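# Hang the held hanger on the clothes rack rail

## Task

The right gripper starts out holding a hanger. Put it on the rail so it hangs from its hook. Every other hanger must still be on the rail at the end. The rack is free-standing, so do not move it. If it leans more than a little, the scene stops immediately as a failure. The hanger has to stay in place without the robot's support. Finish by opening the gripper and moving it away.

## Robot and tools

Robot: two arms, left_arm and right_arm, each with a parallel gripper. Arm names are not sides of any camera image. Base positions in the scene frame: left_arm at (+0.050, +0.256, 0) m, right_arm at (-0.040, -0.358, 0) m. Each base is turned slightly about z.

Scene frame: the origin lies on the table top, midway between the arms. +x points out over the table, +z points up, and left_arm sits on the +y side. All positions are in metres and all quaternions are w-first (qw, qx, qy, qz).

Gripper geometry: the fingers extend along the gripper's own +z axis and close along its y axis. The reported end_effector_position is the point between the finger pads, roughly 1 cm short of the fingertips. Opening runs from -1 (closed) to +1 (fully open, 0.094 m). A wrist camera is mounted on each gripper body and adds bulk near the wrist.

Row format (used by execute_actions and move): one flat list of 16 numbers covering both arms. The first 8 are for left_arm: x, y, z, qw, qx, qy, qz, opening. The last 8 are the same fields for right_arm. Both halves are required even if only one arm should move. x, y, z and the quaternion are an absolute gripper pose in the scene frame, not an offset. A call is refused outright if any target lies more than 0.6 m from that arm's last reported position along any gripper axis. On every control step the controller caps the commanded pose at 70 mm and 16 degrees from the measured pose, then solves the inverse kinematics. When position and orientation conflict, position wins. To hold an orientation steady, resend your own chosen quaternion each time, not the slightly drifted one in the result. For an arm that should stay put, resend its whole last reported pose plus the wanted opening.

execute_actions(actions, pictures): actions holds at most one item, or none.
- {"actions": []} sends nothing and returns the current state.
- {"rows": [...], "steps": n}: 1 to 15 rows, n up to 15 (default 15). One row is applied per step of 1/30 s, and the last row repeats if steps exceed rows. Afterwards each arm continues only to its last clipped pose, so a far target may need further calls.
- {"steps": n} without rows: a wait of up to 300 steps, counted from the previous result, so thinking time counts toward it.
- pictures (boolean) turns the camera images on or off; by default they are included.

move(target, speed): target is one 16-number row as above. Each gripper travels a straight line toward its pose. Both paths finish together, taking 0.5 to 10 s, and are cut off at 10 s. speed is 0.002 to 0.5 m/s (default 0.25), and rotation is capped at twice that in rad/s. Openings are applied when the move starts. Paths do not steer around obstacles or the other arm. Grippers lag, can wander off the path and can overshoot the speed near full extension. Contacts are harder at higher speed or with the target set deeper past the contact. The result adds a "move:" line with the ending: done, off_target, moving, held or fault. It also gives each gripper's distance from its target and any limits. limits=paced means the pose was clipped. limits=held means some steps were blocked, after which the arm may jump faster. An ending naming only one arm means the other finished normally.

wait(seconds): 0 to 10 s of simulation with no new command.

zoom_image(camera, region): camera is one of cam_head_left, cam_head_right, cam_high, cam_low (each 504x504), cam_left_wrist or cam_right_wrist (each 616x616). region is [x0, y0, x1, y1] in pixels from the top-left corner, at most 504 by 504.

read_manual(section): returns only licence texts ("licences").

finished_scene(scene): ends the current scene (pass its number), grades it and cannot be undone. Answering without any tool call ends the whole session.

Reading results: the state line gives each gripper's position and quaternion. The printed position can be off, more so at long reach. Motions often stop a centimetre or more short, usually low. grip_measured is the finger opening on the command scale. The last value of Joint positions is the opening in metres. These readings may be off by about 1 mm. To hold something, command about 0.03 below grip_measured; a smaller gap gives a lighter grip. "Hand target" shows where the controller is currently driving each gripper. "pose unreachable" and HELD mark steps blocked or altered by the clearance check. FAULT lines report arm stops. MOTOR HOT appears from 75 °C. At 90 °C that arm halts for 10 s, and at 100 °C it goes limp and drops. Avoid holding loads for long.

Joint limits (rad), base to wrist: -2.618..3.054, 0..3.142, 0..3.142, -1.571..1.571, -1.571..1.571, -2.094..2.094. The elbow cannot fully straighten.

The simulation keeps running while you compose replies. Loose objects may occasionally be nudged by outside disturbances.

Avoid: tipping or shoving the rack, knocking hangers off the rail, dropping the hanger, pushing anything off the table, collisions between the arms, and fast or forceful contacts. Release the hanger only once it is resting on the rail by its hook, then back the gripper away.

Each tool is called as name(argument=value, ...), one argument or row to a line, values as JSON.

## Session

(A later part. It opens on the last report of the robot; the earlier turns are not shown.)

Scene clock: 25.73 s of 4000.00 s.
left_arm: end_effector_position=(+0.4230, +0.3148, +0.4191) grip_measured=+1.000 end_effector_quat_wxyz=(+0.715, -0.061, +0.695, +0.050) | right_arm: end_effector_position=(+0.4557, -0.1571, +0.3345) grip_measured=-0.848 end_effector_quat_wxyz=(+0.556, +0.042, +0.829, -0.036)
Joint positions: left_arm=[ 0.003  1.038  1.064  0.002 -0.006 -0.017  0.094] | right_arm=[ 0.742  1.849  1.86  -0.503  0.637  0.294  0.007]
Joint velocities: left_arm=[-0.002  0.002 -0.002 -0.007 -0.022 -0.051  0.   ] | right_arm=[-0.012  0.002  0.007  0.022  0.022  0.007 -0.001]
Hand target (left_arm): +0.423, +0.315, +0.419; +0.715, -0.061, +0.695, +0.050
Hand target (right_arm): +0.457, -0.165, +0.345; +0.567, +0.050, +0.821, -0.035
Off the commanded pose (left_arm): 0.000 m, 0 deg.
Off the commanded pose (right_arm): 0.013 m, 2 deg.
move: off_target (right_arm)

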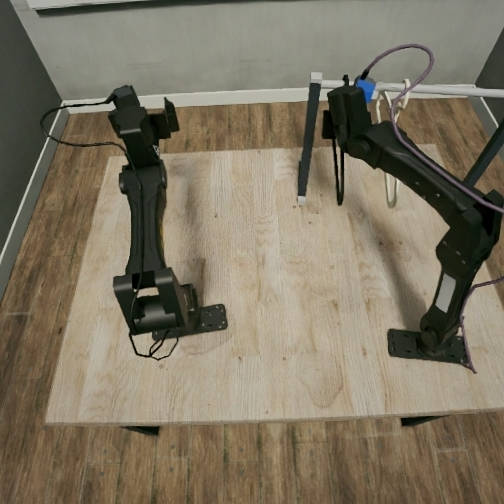

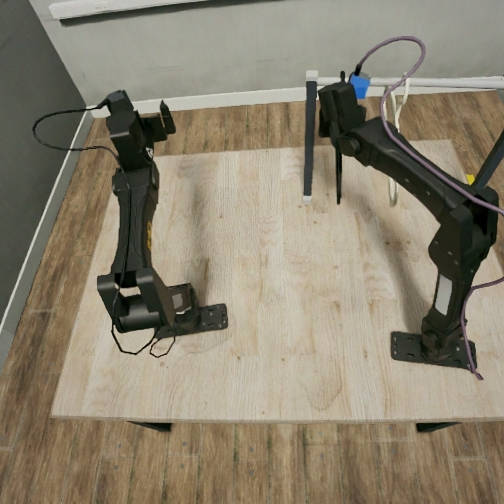

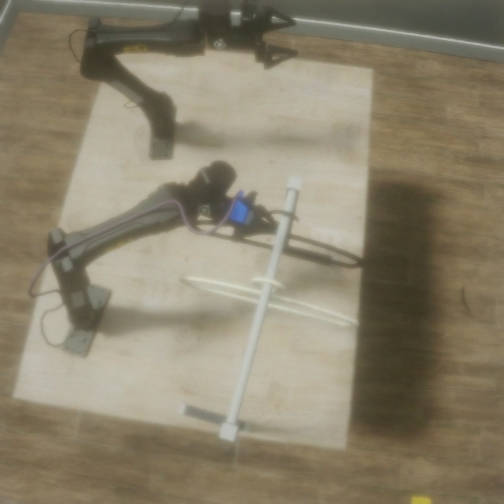

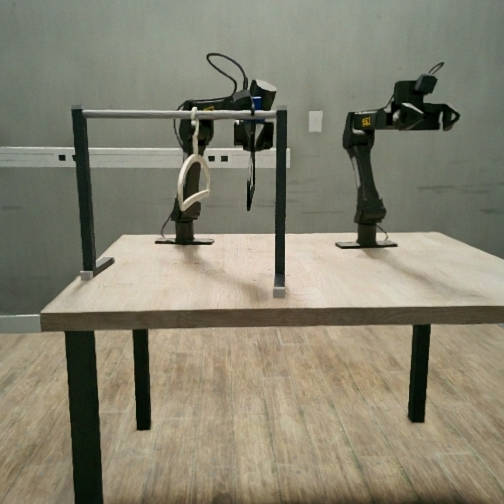

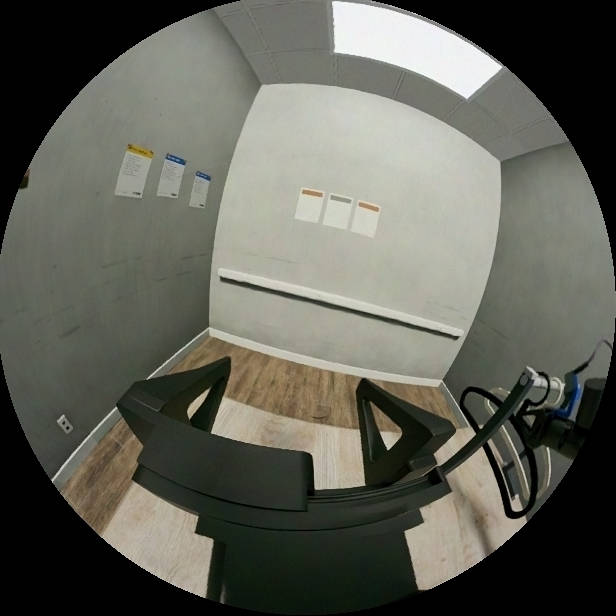

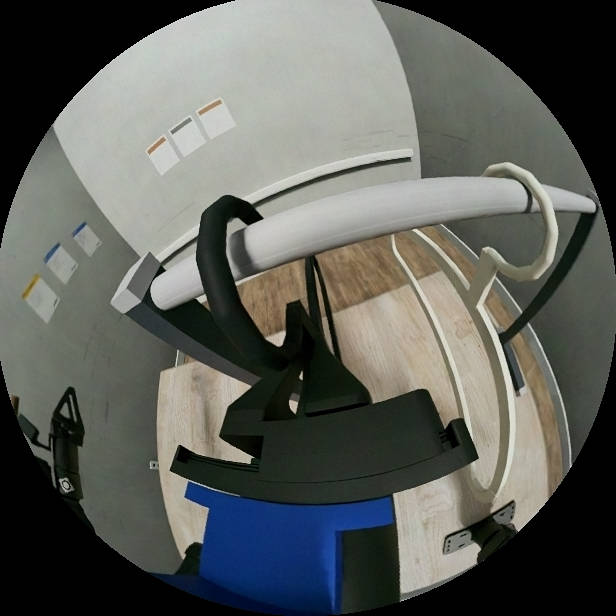

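move(
  target=[0.423,0.315,0.419,0.715,-0.061,0.695,0.05,1,0.457,-0.165,0.345,0.567,0.05,0.821,-0.035,0],
)

move(
  target=[0.423,0.315,0.419,0.715,-0.061,0.695,0.05,1,0.3,-0.15,0.4,0.567,0.05,0.821,-0.035,0],
)

finished_scene(
  scene=1,
)

Scene clock: 30.57 s of 4000.00 s.
left_arm: end_effector_position=(+0.4230, +0.3148, +0.4191) grip_measured=+1.000 end_effector_quat_wxyz=(+0.715, -0.061, +0.695, +0.050) | right_arm: end_effector_position=(+0.4571, -0.1562, +0.3378) grip_measured=-0.002 end_effector_quat_wxyz=(+0.562, +0.045, +0.825, -0.032)
Joint positions: left_arm=[ 0.003  1.038  1.064  0.002 -0.006 -0.017  0.094] | right_arm=[ 0.742  1.849  1.86  -0.486  0.637  0.294  0.047]
Joint velocities: left_arm=[-0.012 -0.007  0.007  0.095  0.007 -0.022  0.   ] | right_arm=[ 0.017 -0.012 -0.002 -0.066 -0.066 -0.051 -0.001]
Hand target (left_arm): +0.423, +0.315, +0.419; +0.715, -0.061, +0.695, +0.050
Hand target (right_arm): +0.457, -0.165, +0.345; +0.567, +0.050, +0.821, -0.035
Off the commanded pose (left_arm): 0.000 m, 0 deg.
Off the commanded pose (right_arm): 0.011 m, 1 deg.
After step 90, 1.13 s passed at rest.
move: off_target (right_arm)

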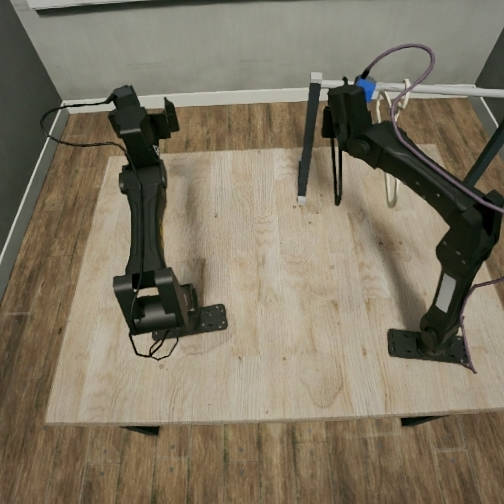

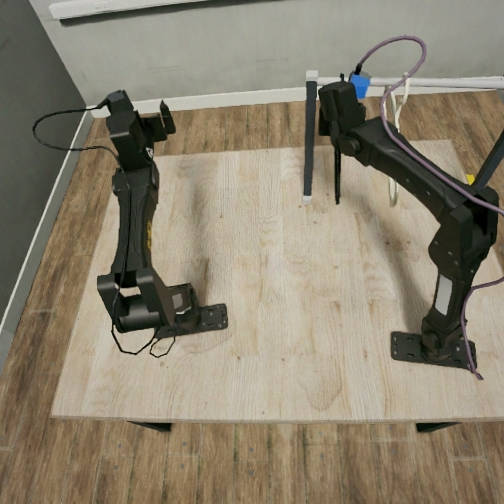

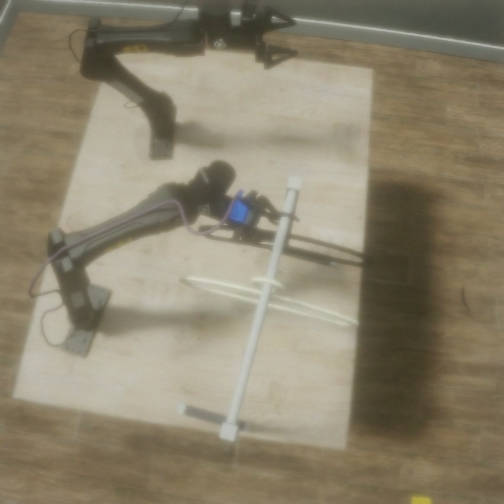

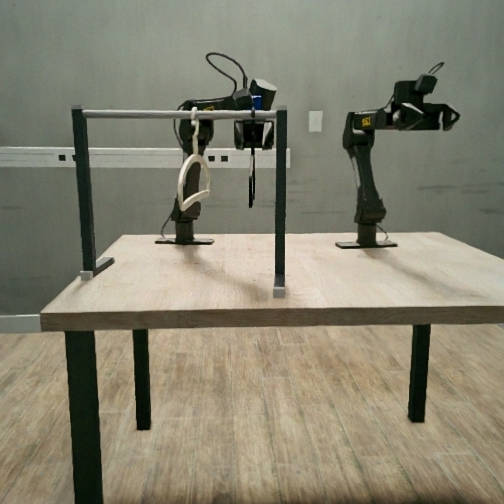

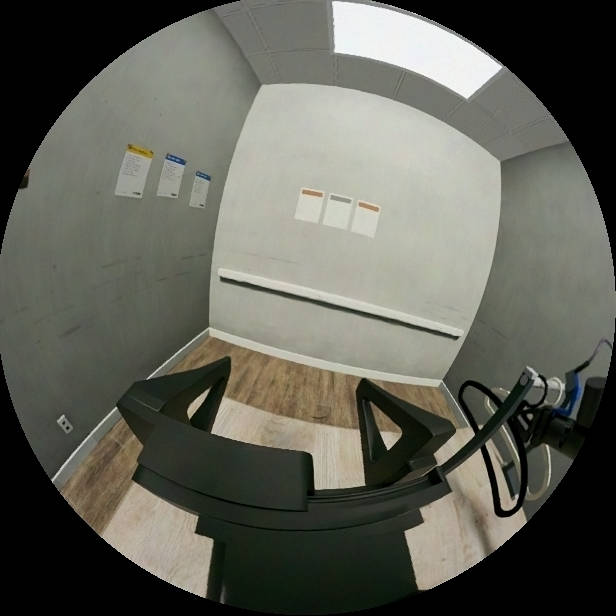

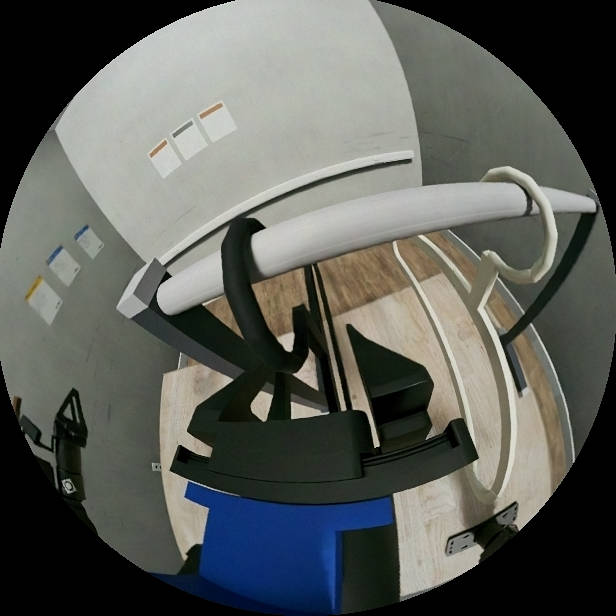

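Scene clock: 32.00 s of 4000.00 s.
left_arm: end_effector_position=(+0.4230, +0.3148, +0.4191) grip_measured=+1.000 end_effector_quat_wxyz=(+0.715, -0.061, +0.695, +0.050) | right_arm: end_effector_position=(+0.3033, -0.1450, +0.3945) grip_measured=-0.002 end_effector_quat_wxyz=(+0.566, +0.045, +0.823, -0.031)
Joint positions: left_arm=[ 0.003  1.038  1.064  0.002 -0.006 -0.017  0.094] | right_arm=[ 1.071  1.542  1.786 -0.877  0.921  0.529  0.047]
Joint velocities: left_arm=[-0.012 -0.017 -0.022  0.051 -0.022  0.007  0.   ] | right_arm=[-0.017  0.017  0.002 -0.007  0.007 -0.051 -0.   ]
Hand target (left_arm): +0.423, +0.315, +0.419; +0.715, -0.061, +0.695, +0.050
Hand target (right_arm): +0.300, -0.148, +0.401; +0.569, +0.049, +0.820, -0.034
Off the commanded pose (left_arm): 0.000 m, 0 deg.
Off the commanded pose (right_arm): 0.008 m, 1 deg.
move: done

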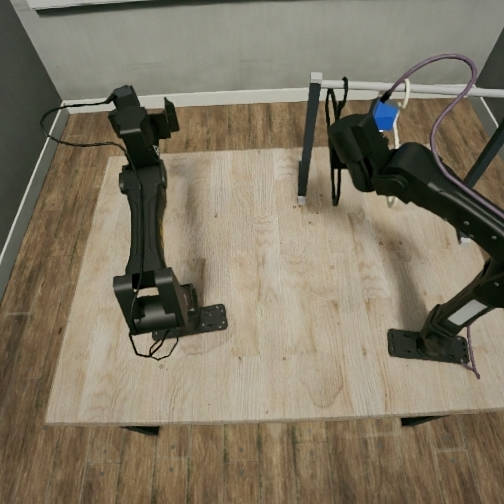

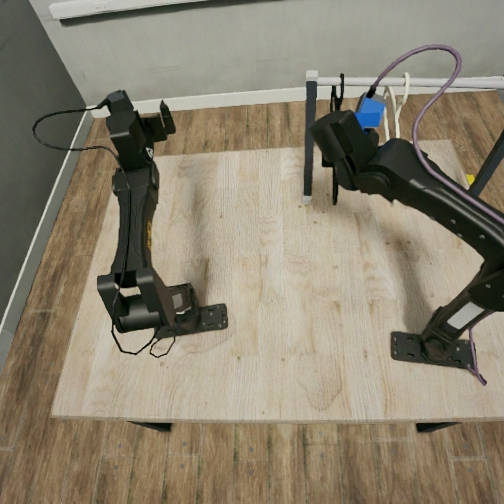

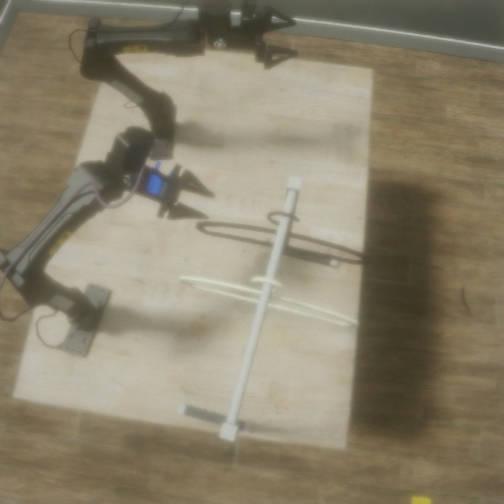

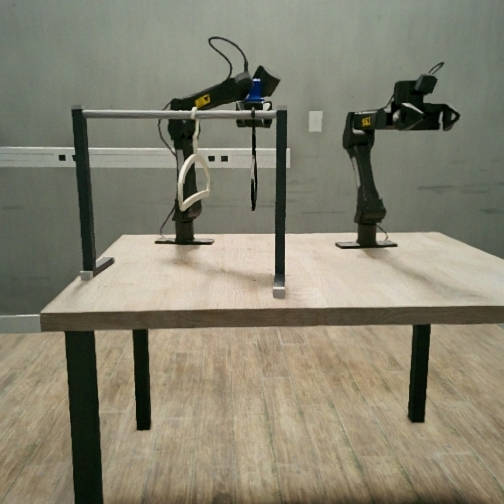

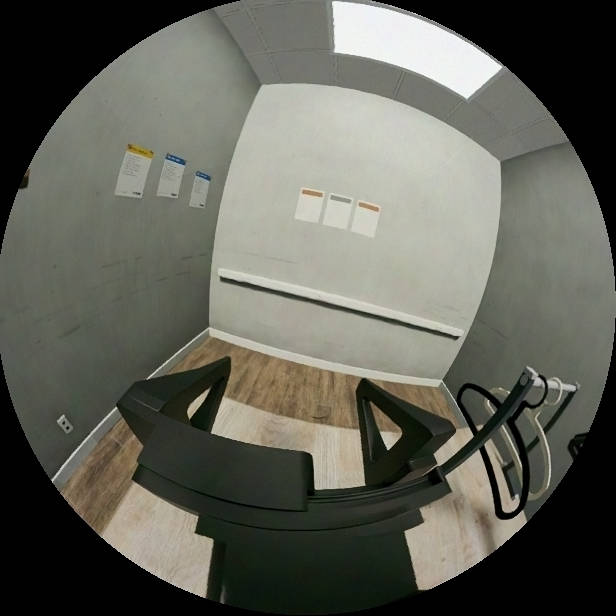

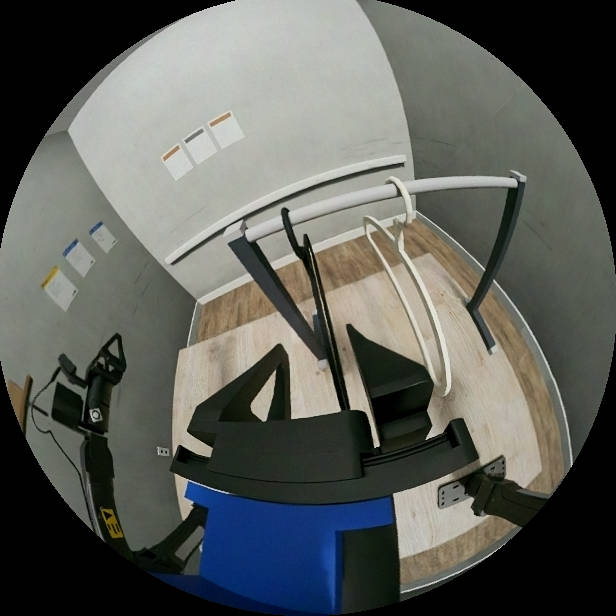

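The scene is finished: the task was done.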